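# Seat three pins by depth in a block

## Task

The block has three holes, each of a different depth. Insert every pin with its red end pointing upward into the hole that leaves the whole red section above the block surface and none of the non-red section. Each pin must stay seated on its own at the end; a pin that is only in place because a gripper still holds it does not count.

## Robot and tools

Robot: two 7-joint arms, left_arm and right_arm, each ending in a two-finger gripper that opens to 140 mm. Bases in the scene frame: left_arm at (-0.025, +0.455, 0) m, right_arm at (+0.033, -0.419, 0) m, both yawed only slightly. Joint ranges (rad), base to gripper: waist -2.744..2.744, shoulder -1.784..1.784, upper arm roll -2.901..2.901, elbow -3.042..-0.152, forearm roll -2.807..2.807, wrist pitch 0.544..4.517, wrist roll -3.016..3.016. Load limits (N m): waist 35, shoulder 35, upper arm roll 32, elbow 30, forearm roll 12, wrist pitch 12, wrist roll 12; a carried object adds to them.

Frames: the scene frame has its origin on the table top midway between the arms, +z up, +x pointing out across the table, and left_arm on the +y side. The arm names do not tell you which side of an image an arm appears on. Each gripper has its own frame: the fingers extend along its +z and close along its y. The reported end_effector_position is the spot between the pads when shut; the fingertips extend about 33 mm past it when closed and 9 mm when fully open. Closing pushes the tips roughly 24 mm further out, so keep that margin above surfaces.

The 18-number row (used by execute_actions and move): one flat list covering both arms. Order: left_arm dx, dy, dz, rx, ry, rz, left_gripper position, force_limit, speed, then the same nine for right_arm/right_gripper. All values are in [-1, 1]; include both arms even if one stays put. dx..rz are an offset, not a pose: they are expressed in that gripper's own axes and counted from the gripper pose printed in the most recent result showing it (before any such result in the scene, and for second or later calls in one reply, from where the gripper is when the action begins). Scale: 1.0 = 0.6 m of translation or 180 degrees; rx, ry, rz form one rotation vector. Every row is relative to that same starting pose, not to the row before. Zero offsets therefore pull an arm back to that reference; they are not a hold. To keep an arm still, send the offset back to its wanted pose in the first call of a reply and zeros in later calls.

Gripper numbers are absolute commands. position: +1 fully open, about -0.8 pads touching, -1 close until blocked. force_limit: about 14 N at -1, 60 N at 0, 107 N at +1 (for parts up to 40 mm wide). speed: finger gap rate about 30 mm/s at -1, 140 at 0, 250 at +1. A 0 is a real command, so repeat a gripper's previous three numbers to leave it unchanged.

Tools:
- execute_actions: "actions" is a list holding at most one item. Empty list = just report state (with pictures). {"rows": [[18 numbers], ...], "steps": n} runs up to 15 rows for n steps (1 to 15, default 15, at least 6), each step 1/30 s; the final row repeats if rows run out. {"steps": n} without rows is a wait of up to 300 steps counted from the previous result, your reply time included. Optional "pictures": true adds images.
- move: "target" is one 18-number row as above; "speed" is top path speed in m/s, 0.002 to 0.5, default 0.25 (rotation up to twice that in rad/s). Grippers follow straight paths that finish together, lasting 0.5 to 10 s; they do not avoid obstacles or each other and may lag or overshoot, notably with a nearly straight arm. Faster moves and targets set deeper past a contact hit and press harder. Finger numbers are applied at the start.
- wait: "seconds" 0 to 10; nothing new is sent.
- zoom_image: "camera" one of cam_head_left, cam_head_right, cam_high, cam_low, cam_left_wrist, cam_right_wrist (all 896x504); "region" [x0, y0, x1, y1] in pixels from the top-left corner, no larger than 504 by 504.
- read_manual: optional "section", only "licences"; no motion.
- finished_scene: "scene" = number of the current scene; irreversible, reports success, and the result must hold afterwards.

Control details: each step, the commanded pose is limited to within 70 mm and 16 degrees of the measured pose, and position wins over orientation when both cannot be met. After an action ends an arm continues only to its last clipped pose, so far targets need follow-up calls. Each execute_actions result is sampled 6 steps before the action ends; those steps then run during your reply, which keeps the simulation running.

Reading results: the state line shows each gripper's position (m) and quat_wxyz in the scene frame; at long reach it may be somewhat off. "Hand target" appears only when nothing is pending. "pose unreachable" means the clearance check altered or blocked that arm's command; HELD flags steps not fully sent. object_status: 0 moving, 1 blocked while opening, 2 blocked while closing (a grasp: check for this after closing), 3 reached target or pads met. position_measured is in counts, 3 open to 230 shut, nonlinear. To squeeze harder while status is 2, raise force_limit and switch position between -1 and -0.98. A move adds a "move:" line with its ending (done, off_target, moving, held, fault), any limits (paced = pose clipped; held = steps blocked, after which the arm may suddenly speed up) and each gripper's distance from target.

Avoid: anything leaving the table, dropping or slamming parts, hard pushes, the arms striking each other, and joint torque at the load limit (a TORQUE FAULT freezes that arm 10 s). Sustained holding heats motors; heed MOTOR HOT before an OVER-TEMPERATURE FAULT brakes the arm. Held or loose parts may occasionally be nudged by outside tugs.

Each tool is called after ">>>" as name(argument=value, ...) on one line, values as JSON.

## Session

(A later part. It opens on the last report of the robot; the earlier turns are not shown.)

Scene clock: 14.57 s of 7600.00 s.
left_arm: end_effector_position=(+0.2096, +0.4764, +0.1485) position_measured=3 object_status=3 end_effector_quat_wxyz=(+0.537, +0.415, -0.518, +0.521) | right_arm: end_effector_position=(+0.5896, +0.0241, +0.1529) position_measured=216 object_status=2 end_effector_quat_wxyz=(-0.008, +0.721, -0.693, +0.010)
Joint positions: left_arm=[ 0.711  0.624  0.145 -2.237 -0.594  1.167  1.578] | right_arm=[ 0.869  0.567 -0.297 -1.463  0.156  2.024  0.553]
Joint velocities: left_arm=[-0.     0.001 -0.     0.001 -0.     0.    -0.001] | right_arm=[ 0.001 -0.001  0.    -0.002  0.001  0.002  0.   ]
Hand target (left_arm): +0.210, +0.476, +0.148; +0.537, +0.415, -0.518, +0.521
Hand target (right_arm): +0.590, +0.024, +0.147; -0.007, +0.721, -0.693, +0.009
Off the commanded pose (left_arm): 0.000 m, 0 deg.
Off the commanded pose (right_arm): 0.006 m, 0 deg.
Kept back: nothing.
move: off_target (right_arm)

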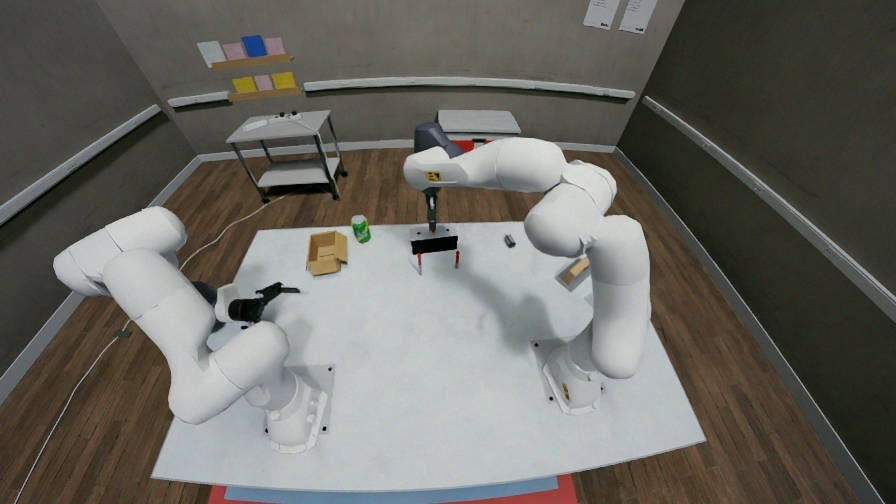

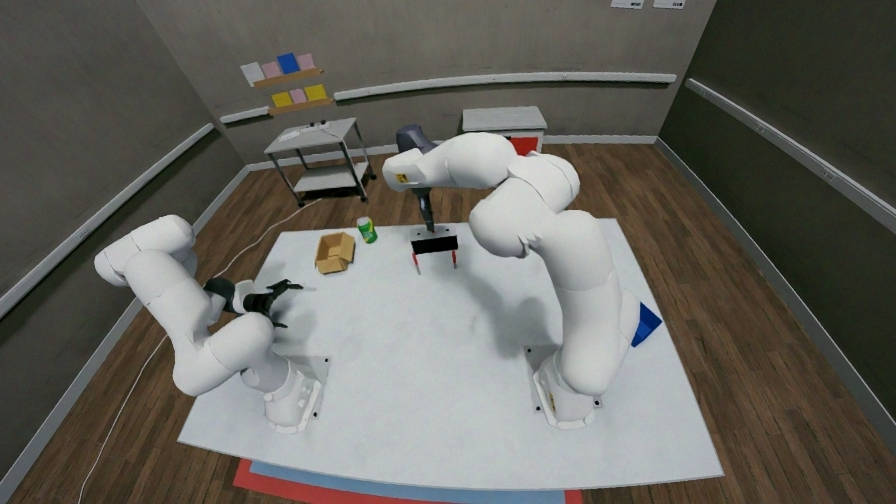

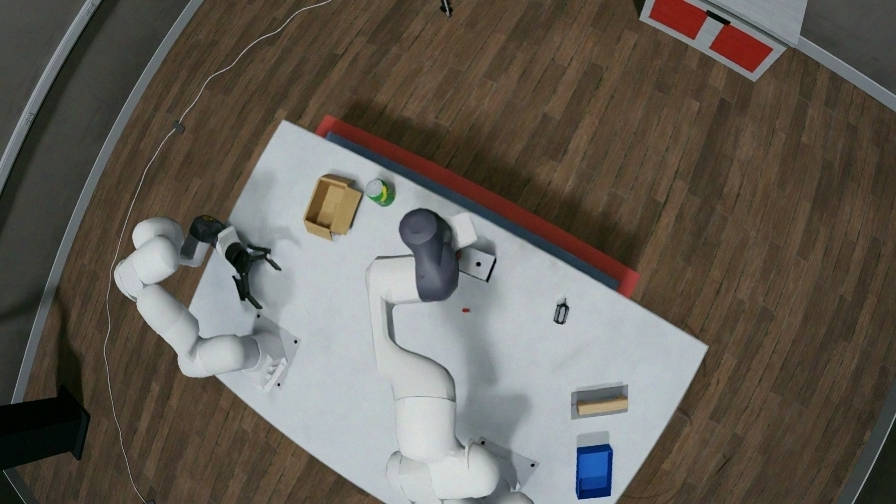

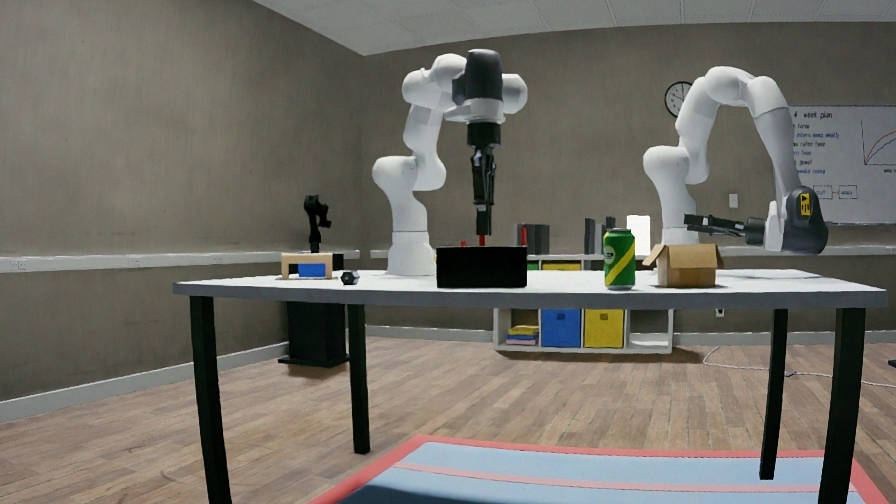

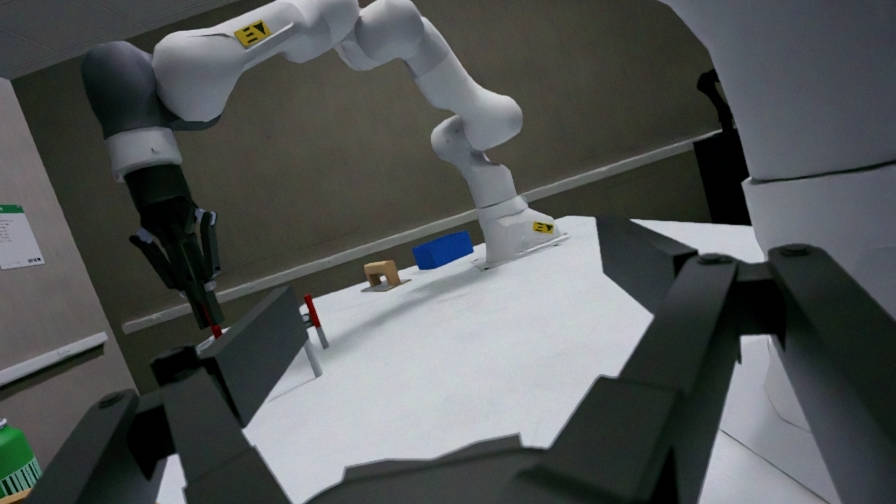

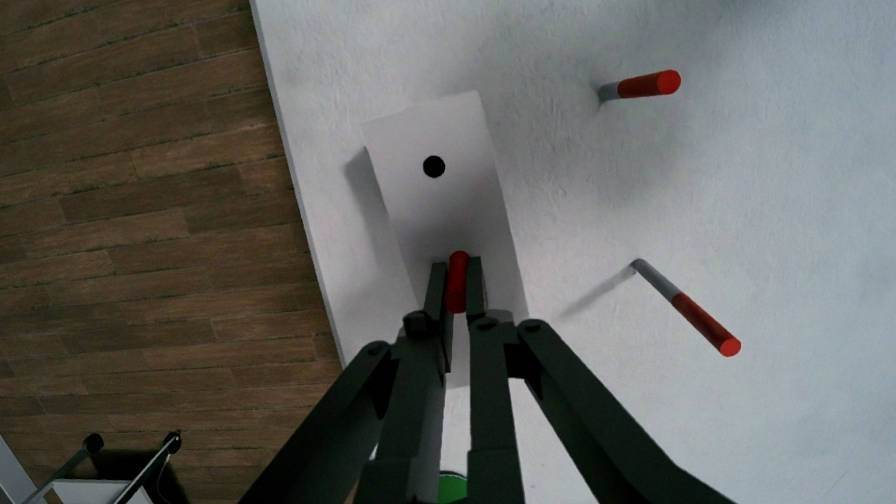

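>>> execute_actions(actions=[{"rows":[[0,0,0,0,0,0,1,0,0,0,0,0,0,0,0,-0.2,0,1]],"steps":6}])

>>> move(target=[0,0,0,0,0,0,1,0,0,0.06,0,-0.02,0,0,0,-0.2,0,1], speed=0.15)

>>> move(target=[0,0,0,0,0,0,1,0,0,0.077,0.21,0.014,0,0,0,-0.2,0,1])

Scene clock: 14.90 s of 7600.00 s.
left_arm: end_effector_position=(+0.2096, +0.4764, +0.1485) position_measured=3 object_status=3 end_effector_quat_wxyz=(+0.537, +0.415, -0.518, +0.521) | right_arm: end_effector_position=(+0.5896, +0.0241, +0.1529) position_measured=216 object_status=2 end_effector_quat_wxyz=(-0.008, +0.721, -0.693, +0.010)
Joint positions: left_arm=[ 0.711  0.624  0.145 -2.237 -0.594  1.167  1.578] | right_arm=[ 0.869  0.567 -0.297 -1.463  0.156  2.024  0.553]
Joint velocities: left_arm=[ 0.    -0.     0.    -0.     0.002  0.001 -0.001] | right_arm=[ 0.001 -0.001  0.001 -0.     0.001  0.    -0.   ]
Kept back: the last 6 steps of this action.
Steps of this call (steps 1 to 10: nothing new was sent). Readings (end_effector_position | what the end effector reports):
1: left_arm (+0.2096, +0.4764, +0.1485) | right_arm (+0.5896, +0.0241, +0.1529) | left_arm position_measured=3 object_status=3 | right_arm position_measured=216 object_status=2
2: left_arm (+0.2096, +0.4764, +0.1485) | right_arm (+0.5896, +0.0241, +0.1529) | left_arm position_measured=3 object_status=3 | right_arm position_measured=216 object_status=2
4: left_arm (+0.2096, +0.4764, +0.1485) | right_arm (+0.5896, +0.0241, +0.1529) | left_arm position_measured=3 object_status=3 | right_arm position_measured=216 object_status=2
8: left_arm (+0.2096, +0.4764, +0.1485) | right_arm (+0.5896, +0.0241, +0.1529) | left_arm position_measured=3 object_status=3 | right_arm position_measured=216 object_status=2
10: the state above

Scene clock: 16.10 s of 7600.00 s.
left_arm: end_effector_position=(+0.2096, +0.4764, +0.1485) position_measured=3 object_status=3 end_effector_quat_wxyz=(+0.537, +0.415, -0.518, +0.521) | right_arm: end_effector_position=(+0.5899, -0.0114, +0.1653) position_measured=154 object_status=3 end_effector_quat_wxyz=(-0.006, +0.716, -0.698, +0.008)
Joint positions: left_arm=[ 0.711  0.624  0.145 -2.237 -0.594  1.167  1.578] | right_arm=[ 0.852  0.487 -0.312 -1.558  0.145  2.036  0.527]
Joint velocities: left_arm=[-0.    -0.001 -0.001 -0.     0.001  0.     0.   ] | right_arm=[-0.     0.    -0.    -0.006 -0.002  0.006 -0.019]
Hand target (left_arm): +0.210, +0.476, +0.148; +0.537, +0.415, -0.518, +0.521
Hand target (right_arm): +0.591, -0.012, +0.165; -0.008, +0.721, -0.693, +0.011
Off your previous action's commanded pose (left_arm): 0.000 m, 0 deg at its last step (step 6 of this call).
Off your previous action's commanded pose (right_arm): 0.000 m, 0 deg at its last step (step 6 of this call).
Off the commanded pose (left_arm): 0.000 m, 0 deg.
Off the commanded pose (right_arm): 0.001 m, 1 deg.
Kept back: nothing.
move: done

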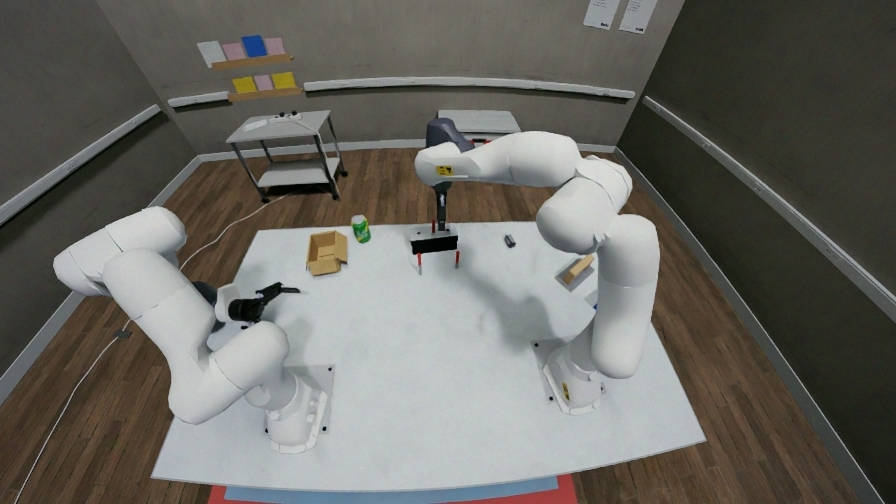

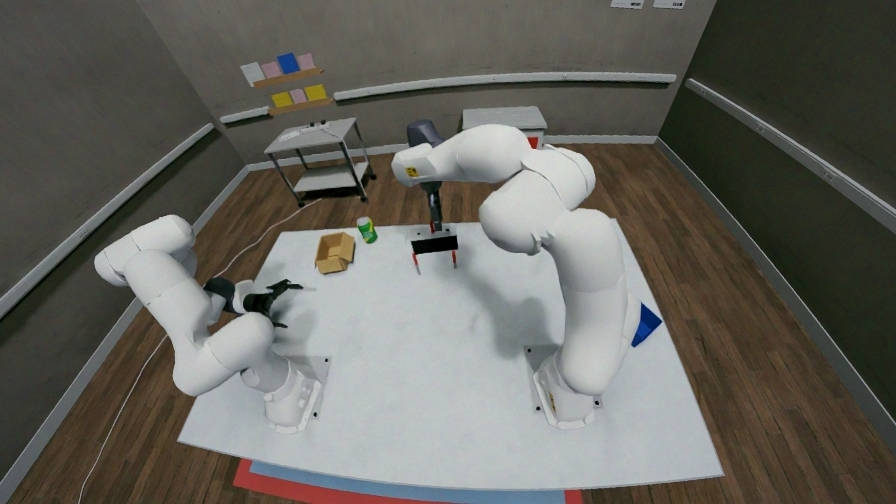

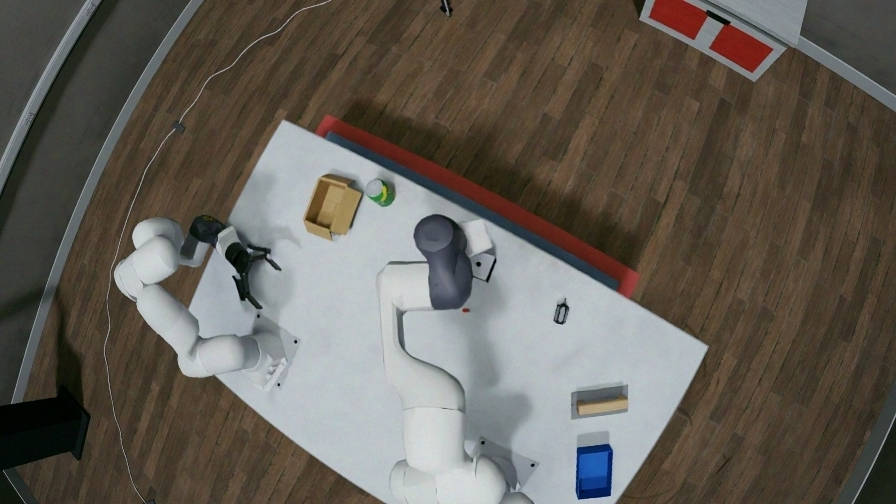

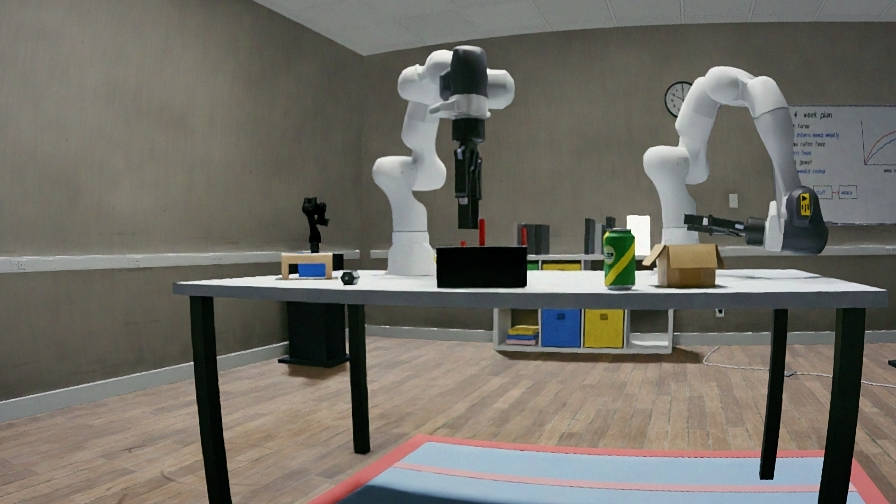

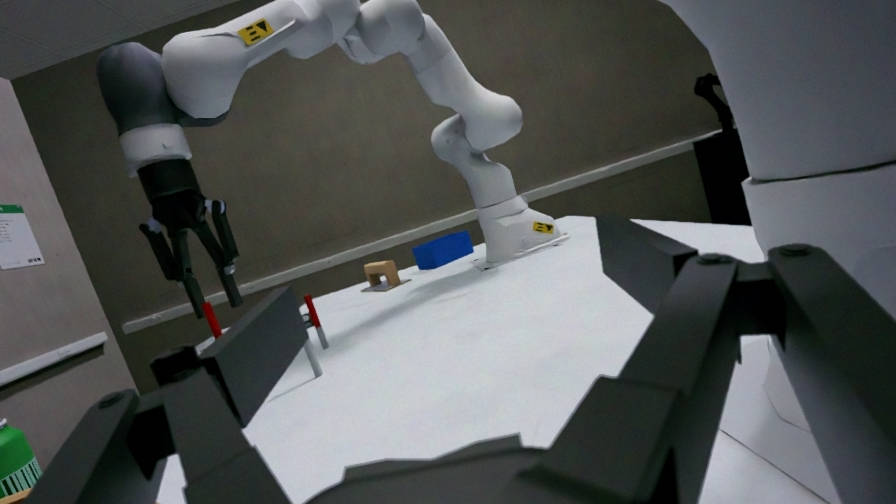

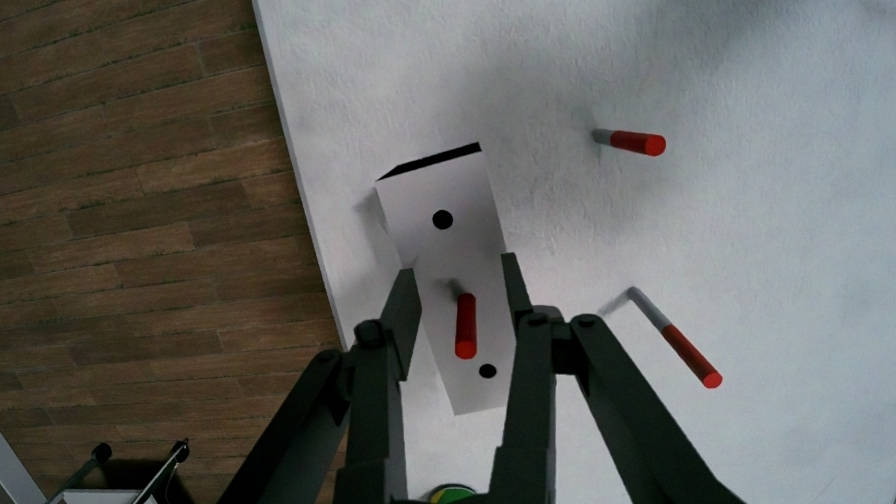

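Scene clock: 17.37 s of 7600.00 s.
left_arm: end_effector_position=(+0.2096, +0.4764, +0.1485) position_measured=3 object_status=3 end_effector_quat_wxyz=(+0.537, +0.415, -0.518, +0.521) | right_arm: end_effector_position=(+0.4649, -0.0609, +0.1567) position_measured=154 object_status=3 end_effector_quat_wxyz=(-0.004, +0.720, -0.694, +0.006)
Joint positions: left_arm=[ 0.711  0.624  0.145 -2.237 -0.594  1.167  1.578] | right_arm=[ 0.973  0.105 -0.323 -2.116  0.028  2.224  0.64 ]
Joint velocities: left_arm=[ 0.     0.    -0.001 -0.001  0.001  0.    -0.   ] | right_arm=[ 0.001 -0.001  0.    -0.003 -0.004  0.01   0.03 ]
Hand target (left_arm): +0.210, +0.476, +0.148; +0.537, +0.415, -0.518, +0.521
Hand target (right_arm): +0.466, -0.061, +0.157; -0.007, +0.716, -0.698, +0.008
Off the commanded pose (left_arm): 0.000 m, 0 deg.
Off the commanded pose (right_arm): 0.002 m, 1 deg.
Kept back: nothing.
move: done

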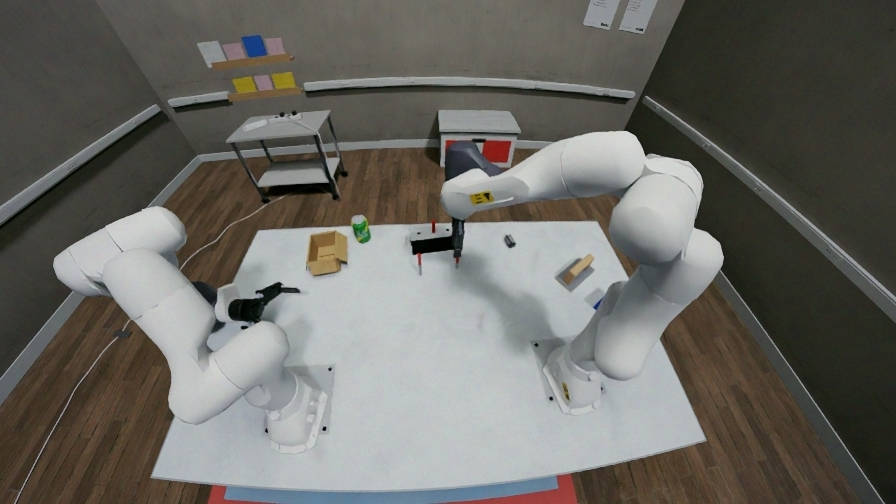

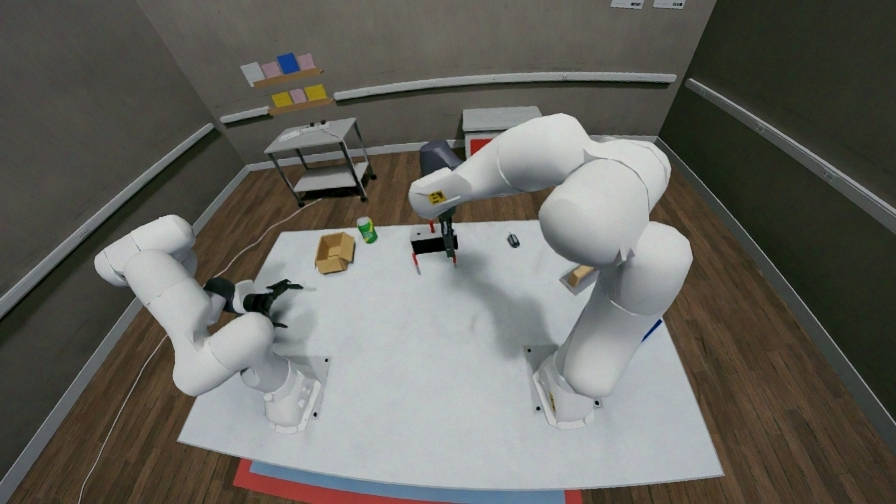

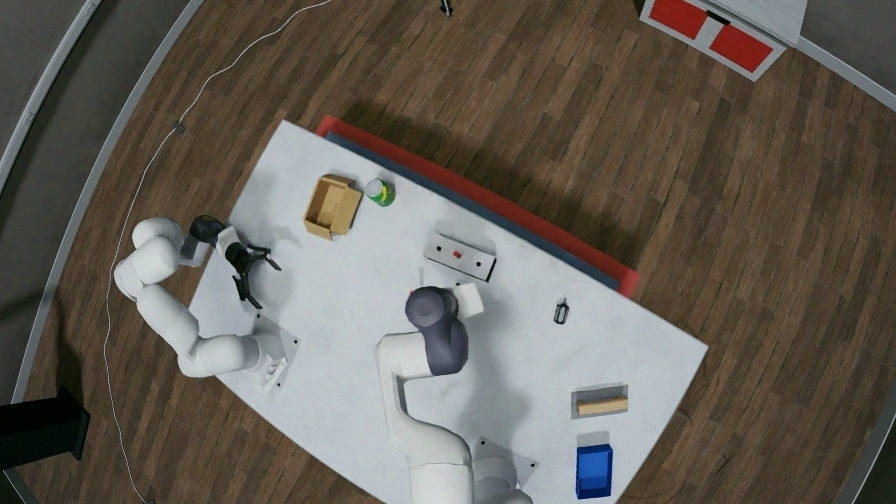

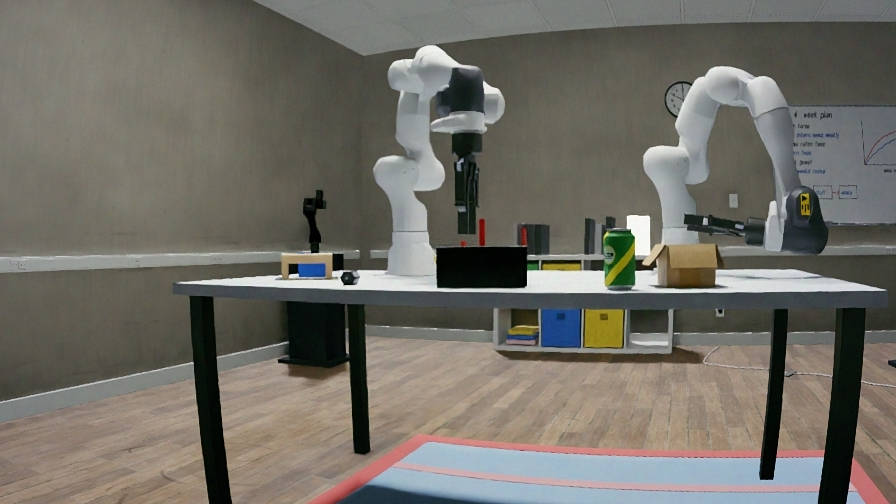

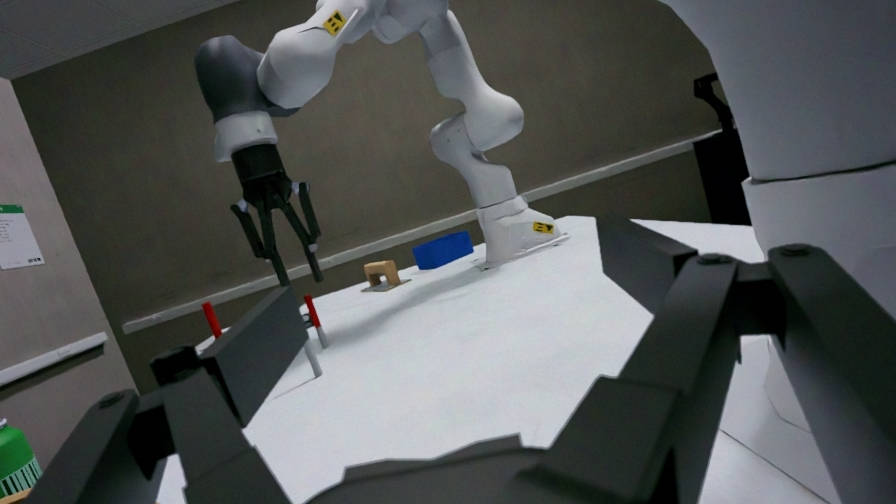

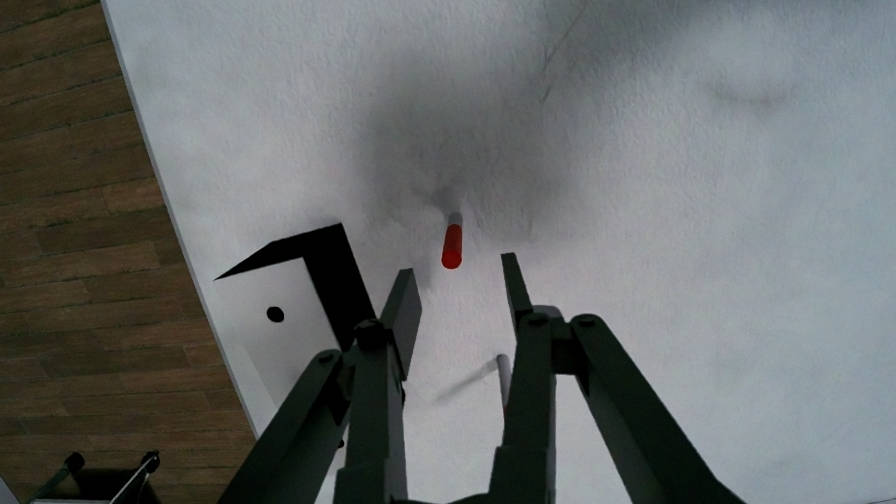

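>>> move(target=[0,0,0,0,0,0,1,0,0,0.004,-0.008,0.087,0.003,-0.002,0,-0.2,0,0], speed=0.1)

>>> execute_actions(actions=[{"rows":[[0,0,0,0,0,0,1,0,0,0,0,0,0,0,0,-1,0,-0.4]],"steps":15}])

>>> move(target=[0,0,0,0,0,0,1,0,0,0,0,-0.172,0,0,0,-1,0,0], speed=0.2)

Scene clock: 18.70 s of 7600.00 s.
left_arm: end_effector_position=(+0.2096, +0.4764, +0.1485) position_measured=3 object_status=3 end_effector_quat_wxyz=(+0.537, +0.415, -0.518, +0.521) | right_arm: end_effector_position=(+0.4692, -0.0646, +0.1045) position_measured=154 object_status=3 end_effector_quat_wxyz=(-0.007, +0.718, -0.696, +0.008)
Joint positions: left_arm=[ 0.711  0.624  0.145 -2.237 -0.594  1.167  1.578] | right_arm=[ 0.964  0.183 -0.322 -2.167  0.061  2.356  0.615]
Joint velocities: left_arm=[-0.001 -0.    -0.001 -0.    -0.001 -0.     0.   ] | right_arm=[ 0.001  0.001 -0.    -0.001  0.002  0.009 -0.01 ]
Hand target (left_arm): +0.210, +0.476, +0.148; +0.537, +0.415, -0.518, +0.521
Hand target (right_arm): +0.470, -0.063, +0.104; -0.009, +0.720, -0.694, +0.007
Off the commanded pose (left_arm): 0.000 m, 0 deg.
Off the commanded pose (right_arm): 0.002 m, 0 deg.
Kept back: nothing.
move: done

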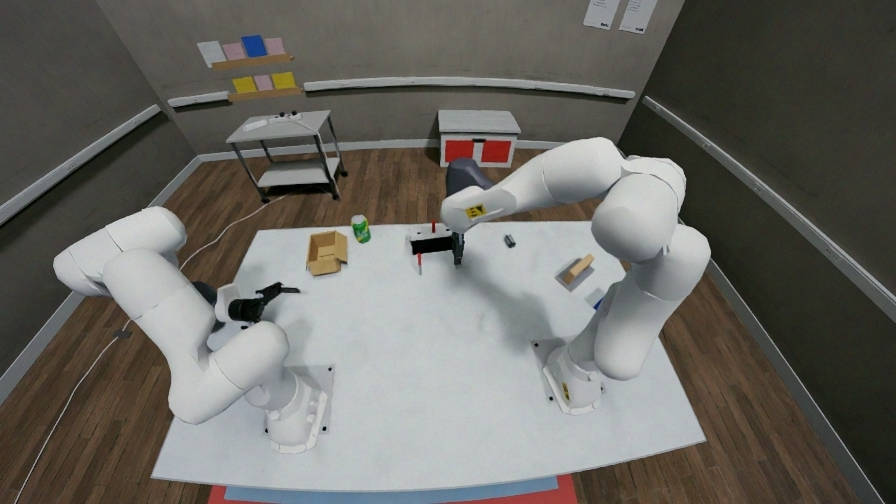

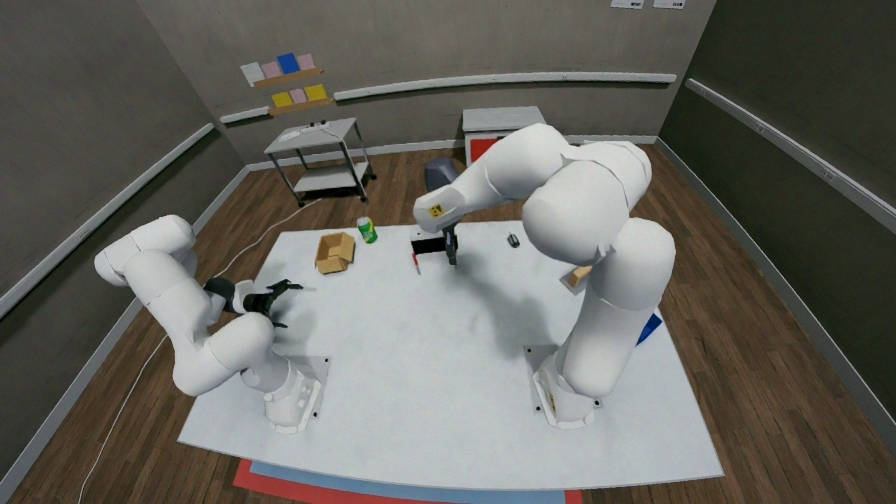

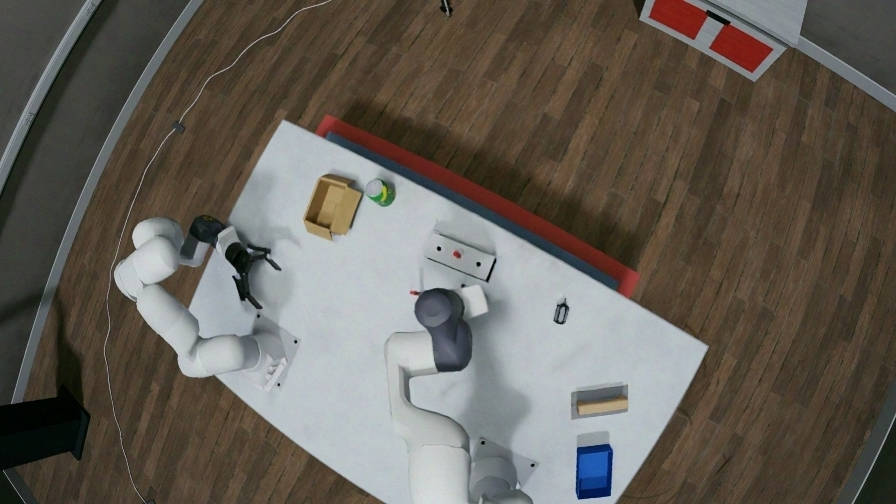

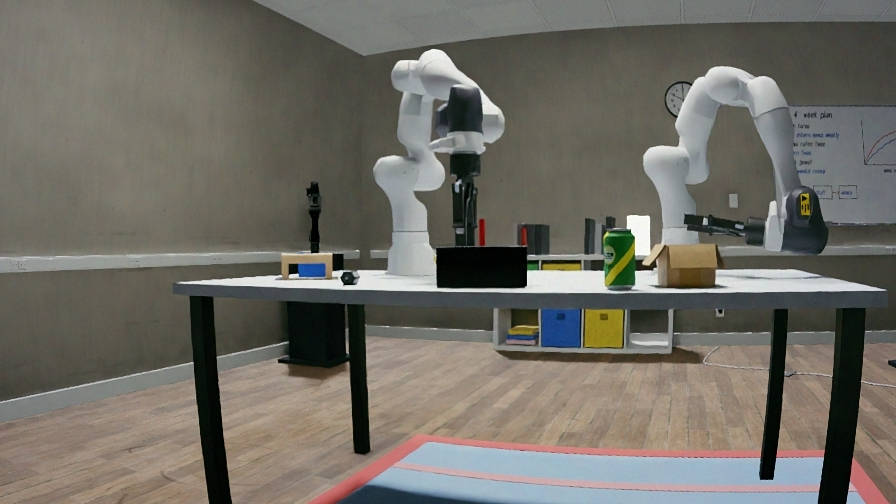

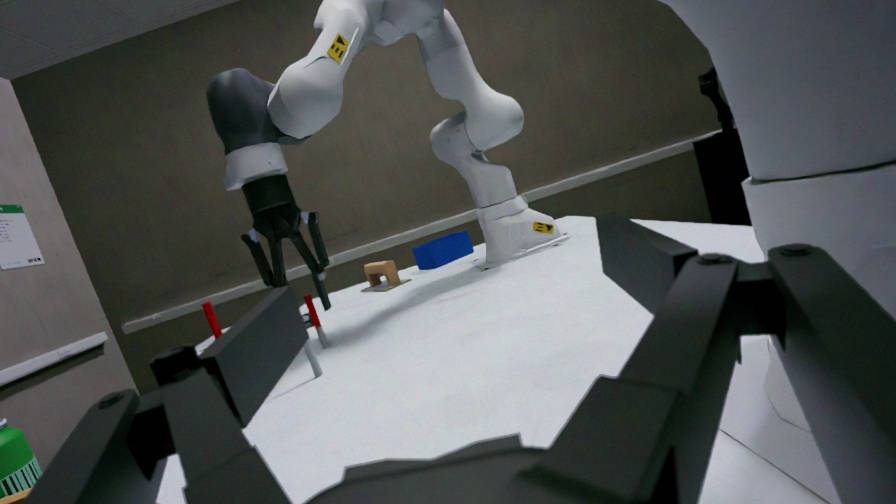

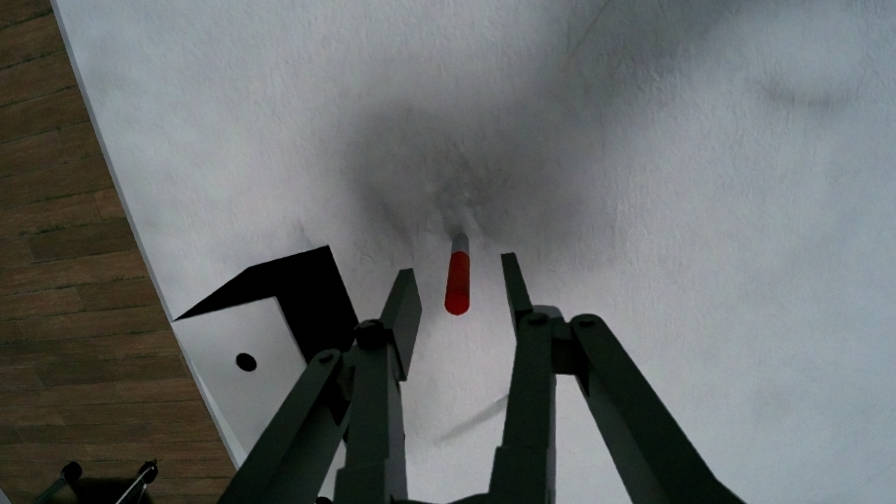

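Scene clock: 19.00 s of 7600.00 s.
left_arm: end_effector_position=(+0.2096, +0.4764, +0.1485) position_measured=3 object_status=3 end_effector_quat_wxyz=(+0.537, +0.415, -0.518, +0.521) | right_arm: end_effector_position=(+0.4692, -0.0646, +0.1045) position_measured=195 object_status=0 end_effector_quat_wxyz=(-0.007, +0.718, -0.696, +0.008)
Joint positions: left_arm=[ 0.711  0.624  0.145 -2.237 -0.594  1.167  1.578] | right_arm=[ 0.964  0.183 -0.322 -2.167  0.061  2.356  0.615]
Joint velocities: left_arm=[ 0.    -0.001 -0.001 -0.    -0.    -0.    -0.001] | right_arm=[ 0.    -0.001 -0.001 -0.     0.001 -0.    -0.001]
Steps of this call (steps 1 to 9: the first 9 steps of this action). Readings (end_effector_position | what the end effector reports):
1: left_arm (+0.2096, +0.4764, +0.1485) | right_arm (+0.4692, -0.0646, +0.1045) | left_arm position_measured=3 object_status=3 | right_arm position_measured=154 object_status=0
2: left_arm (+0.2096, +0.4764, +0.1485) | right_arm (+0.4692, -0.0646, +0.1045) | left_arm position_measured=3 object_status=3 | right_arm position_measured=158 object_status=0
4: left_arm (+0.2096, +0.4764, +0.1485) | right_arm (+0.4692, -0.0646, +0.1045) | left_arm position_measured=3 object_status=3 | right_arm position_measured=168 object_status=0
8: left_arm (+0.2096, +0.4764, +0.1485) | right_arm (+0.4692, -0.0646, +0.1045) | left_arm position_measured=3 object_status=3 | right_arm position_measured=189 object_status=0
9: the state above

Scene clock: 20.53 s of 7600.00 s.
left_arm: end_effector_position=(+0.2096, +0.4764, +0.1485) position_measured=3 object_status=3 end_effector_quat_wxyz=(+0.537, +0.415, -0.518, +0.521) | right_arm: end_effector_position=(+0.4694, -0.0641, +0.2085) position_measured=216 object_status=2 end_effector_quat_wxyz=(-0.010, +0.719, -0.695, +0.007)
Joint positions: left_arm=[ 0.711  0.624  0.145 -2.237 -0.594  1.167  1.578] | right_arm=[ 0.968  0.039 -0.325 -2.058  0.002  2.115  0.652]
Joint velocities: left_arm=[-0.     0.001 -0.     0.002 -0.     0.     0.   ] | right_arm=[-0.    -0.    -0.    -0.     0.001 -0.011  0.005]
Hand target (left_arm): +0.210, +0.476, +0.148; +0.537, +0.415, -0.518, +0.521
Hand target (right_arm): +0.468, -0.064, +0.209; -0.007, +0.718, -0.696, +0.008
Off your previous action's commanded pose (left_arm): 0.000 m, 0 deg at its last step (step 6 of this call).
Off your previous action's commanded pose (right_arm): 0.000 m, 0 deg at its last step (step 6 of this call).
Off the commanded pose (left_arm): 0.000 m, 0 deg.
Off the commanded pose (right_arm): 0.002 m, 0 deg.
Kept back: nothing.
move: done

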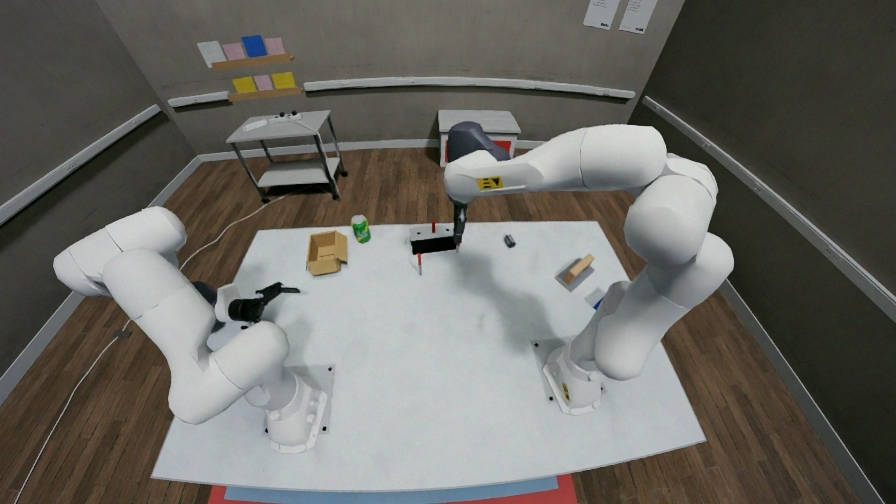

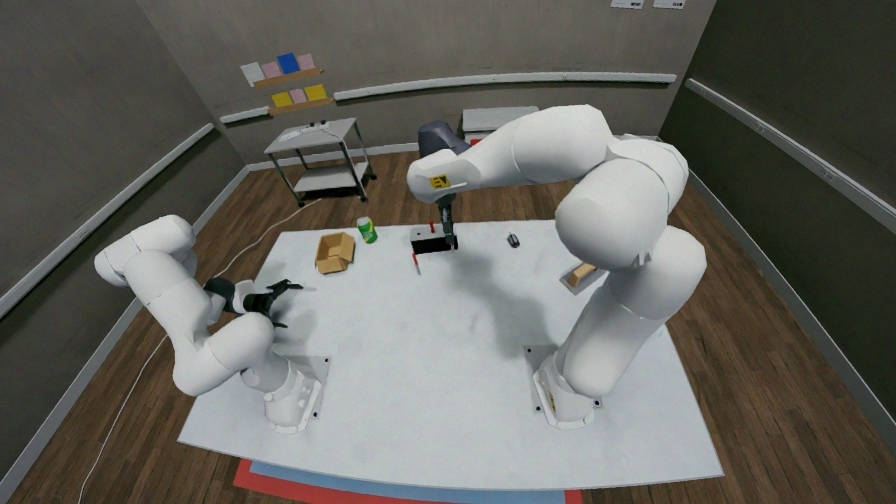

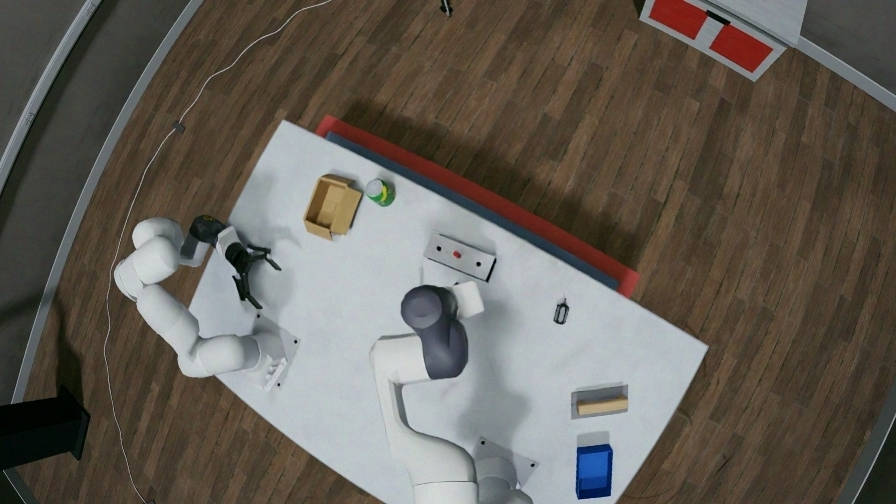

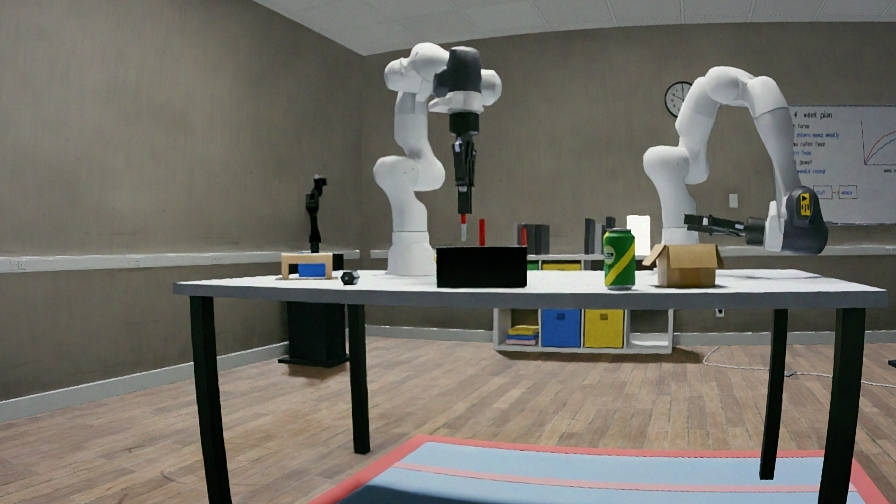

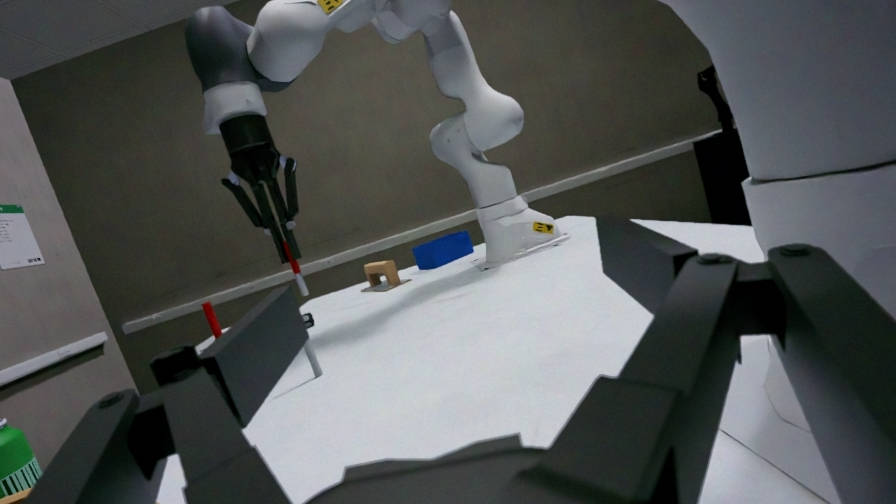

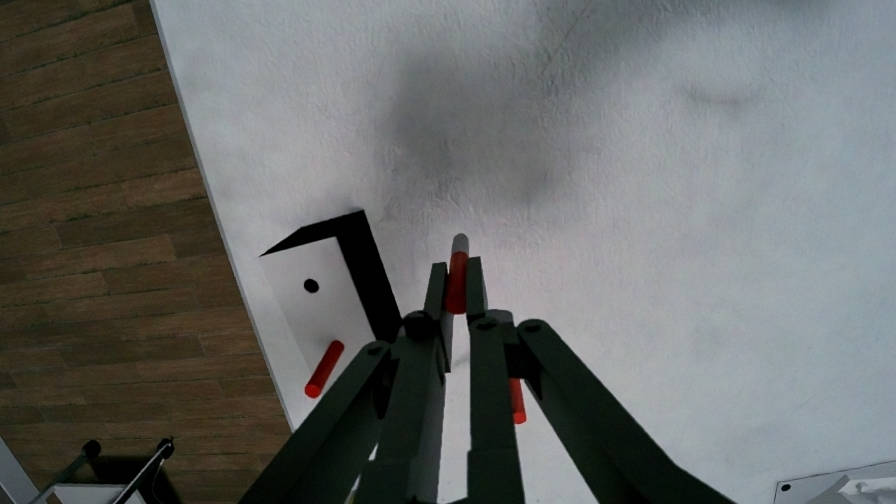

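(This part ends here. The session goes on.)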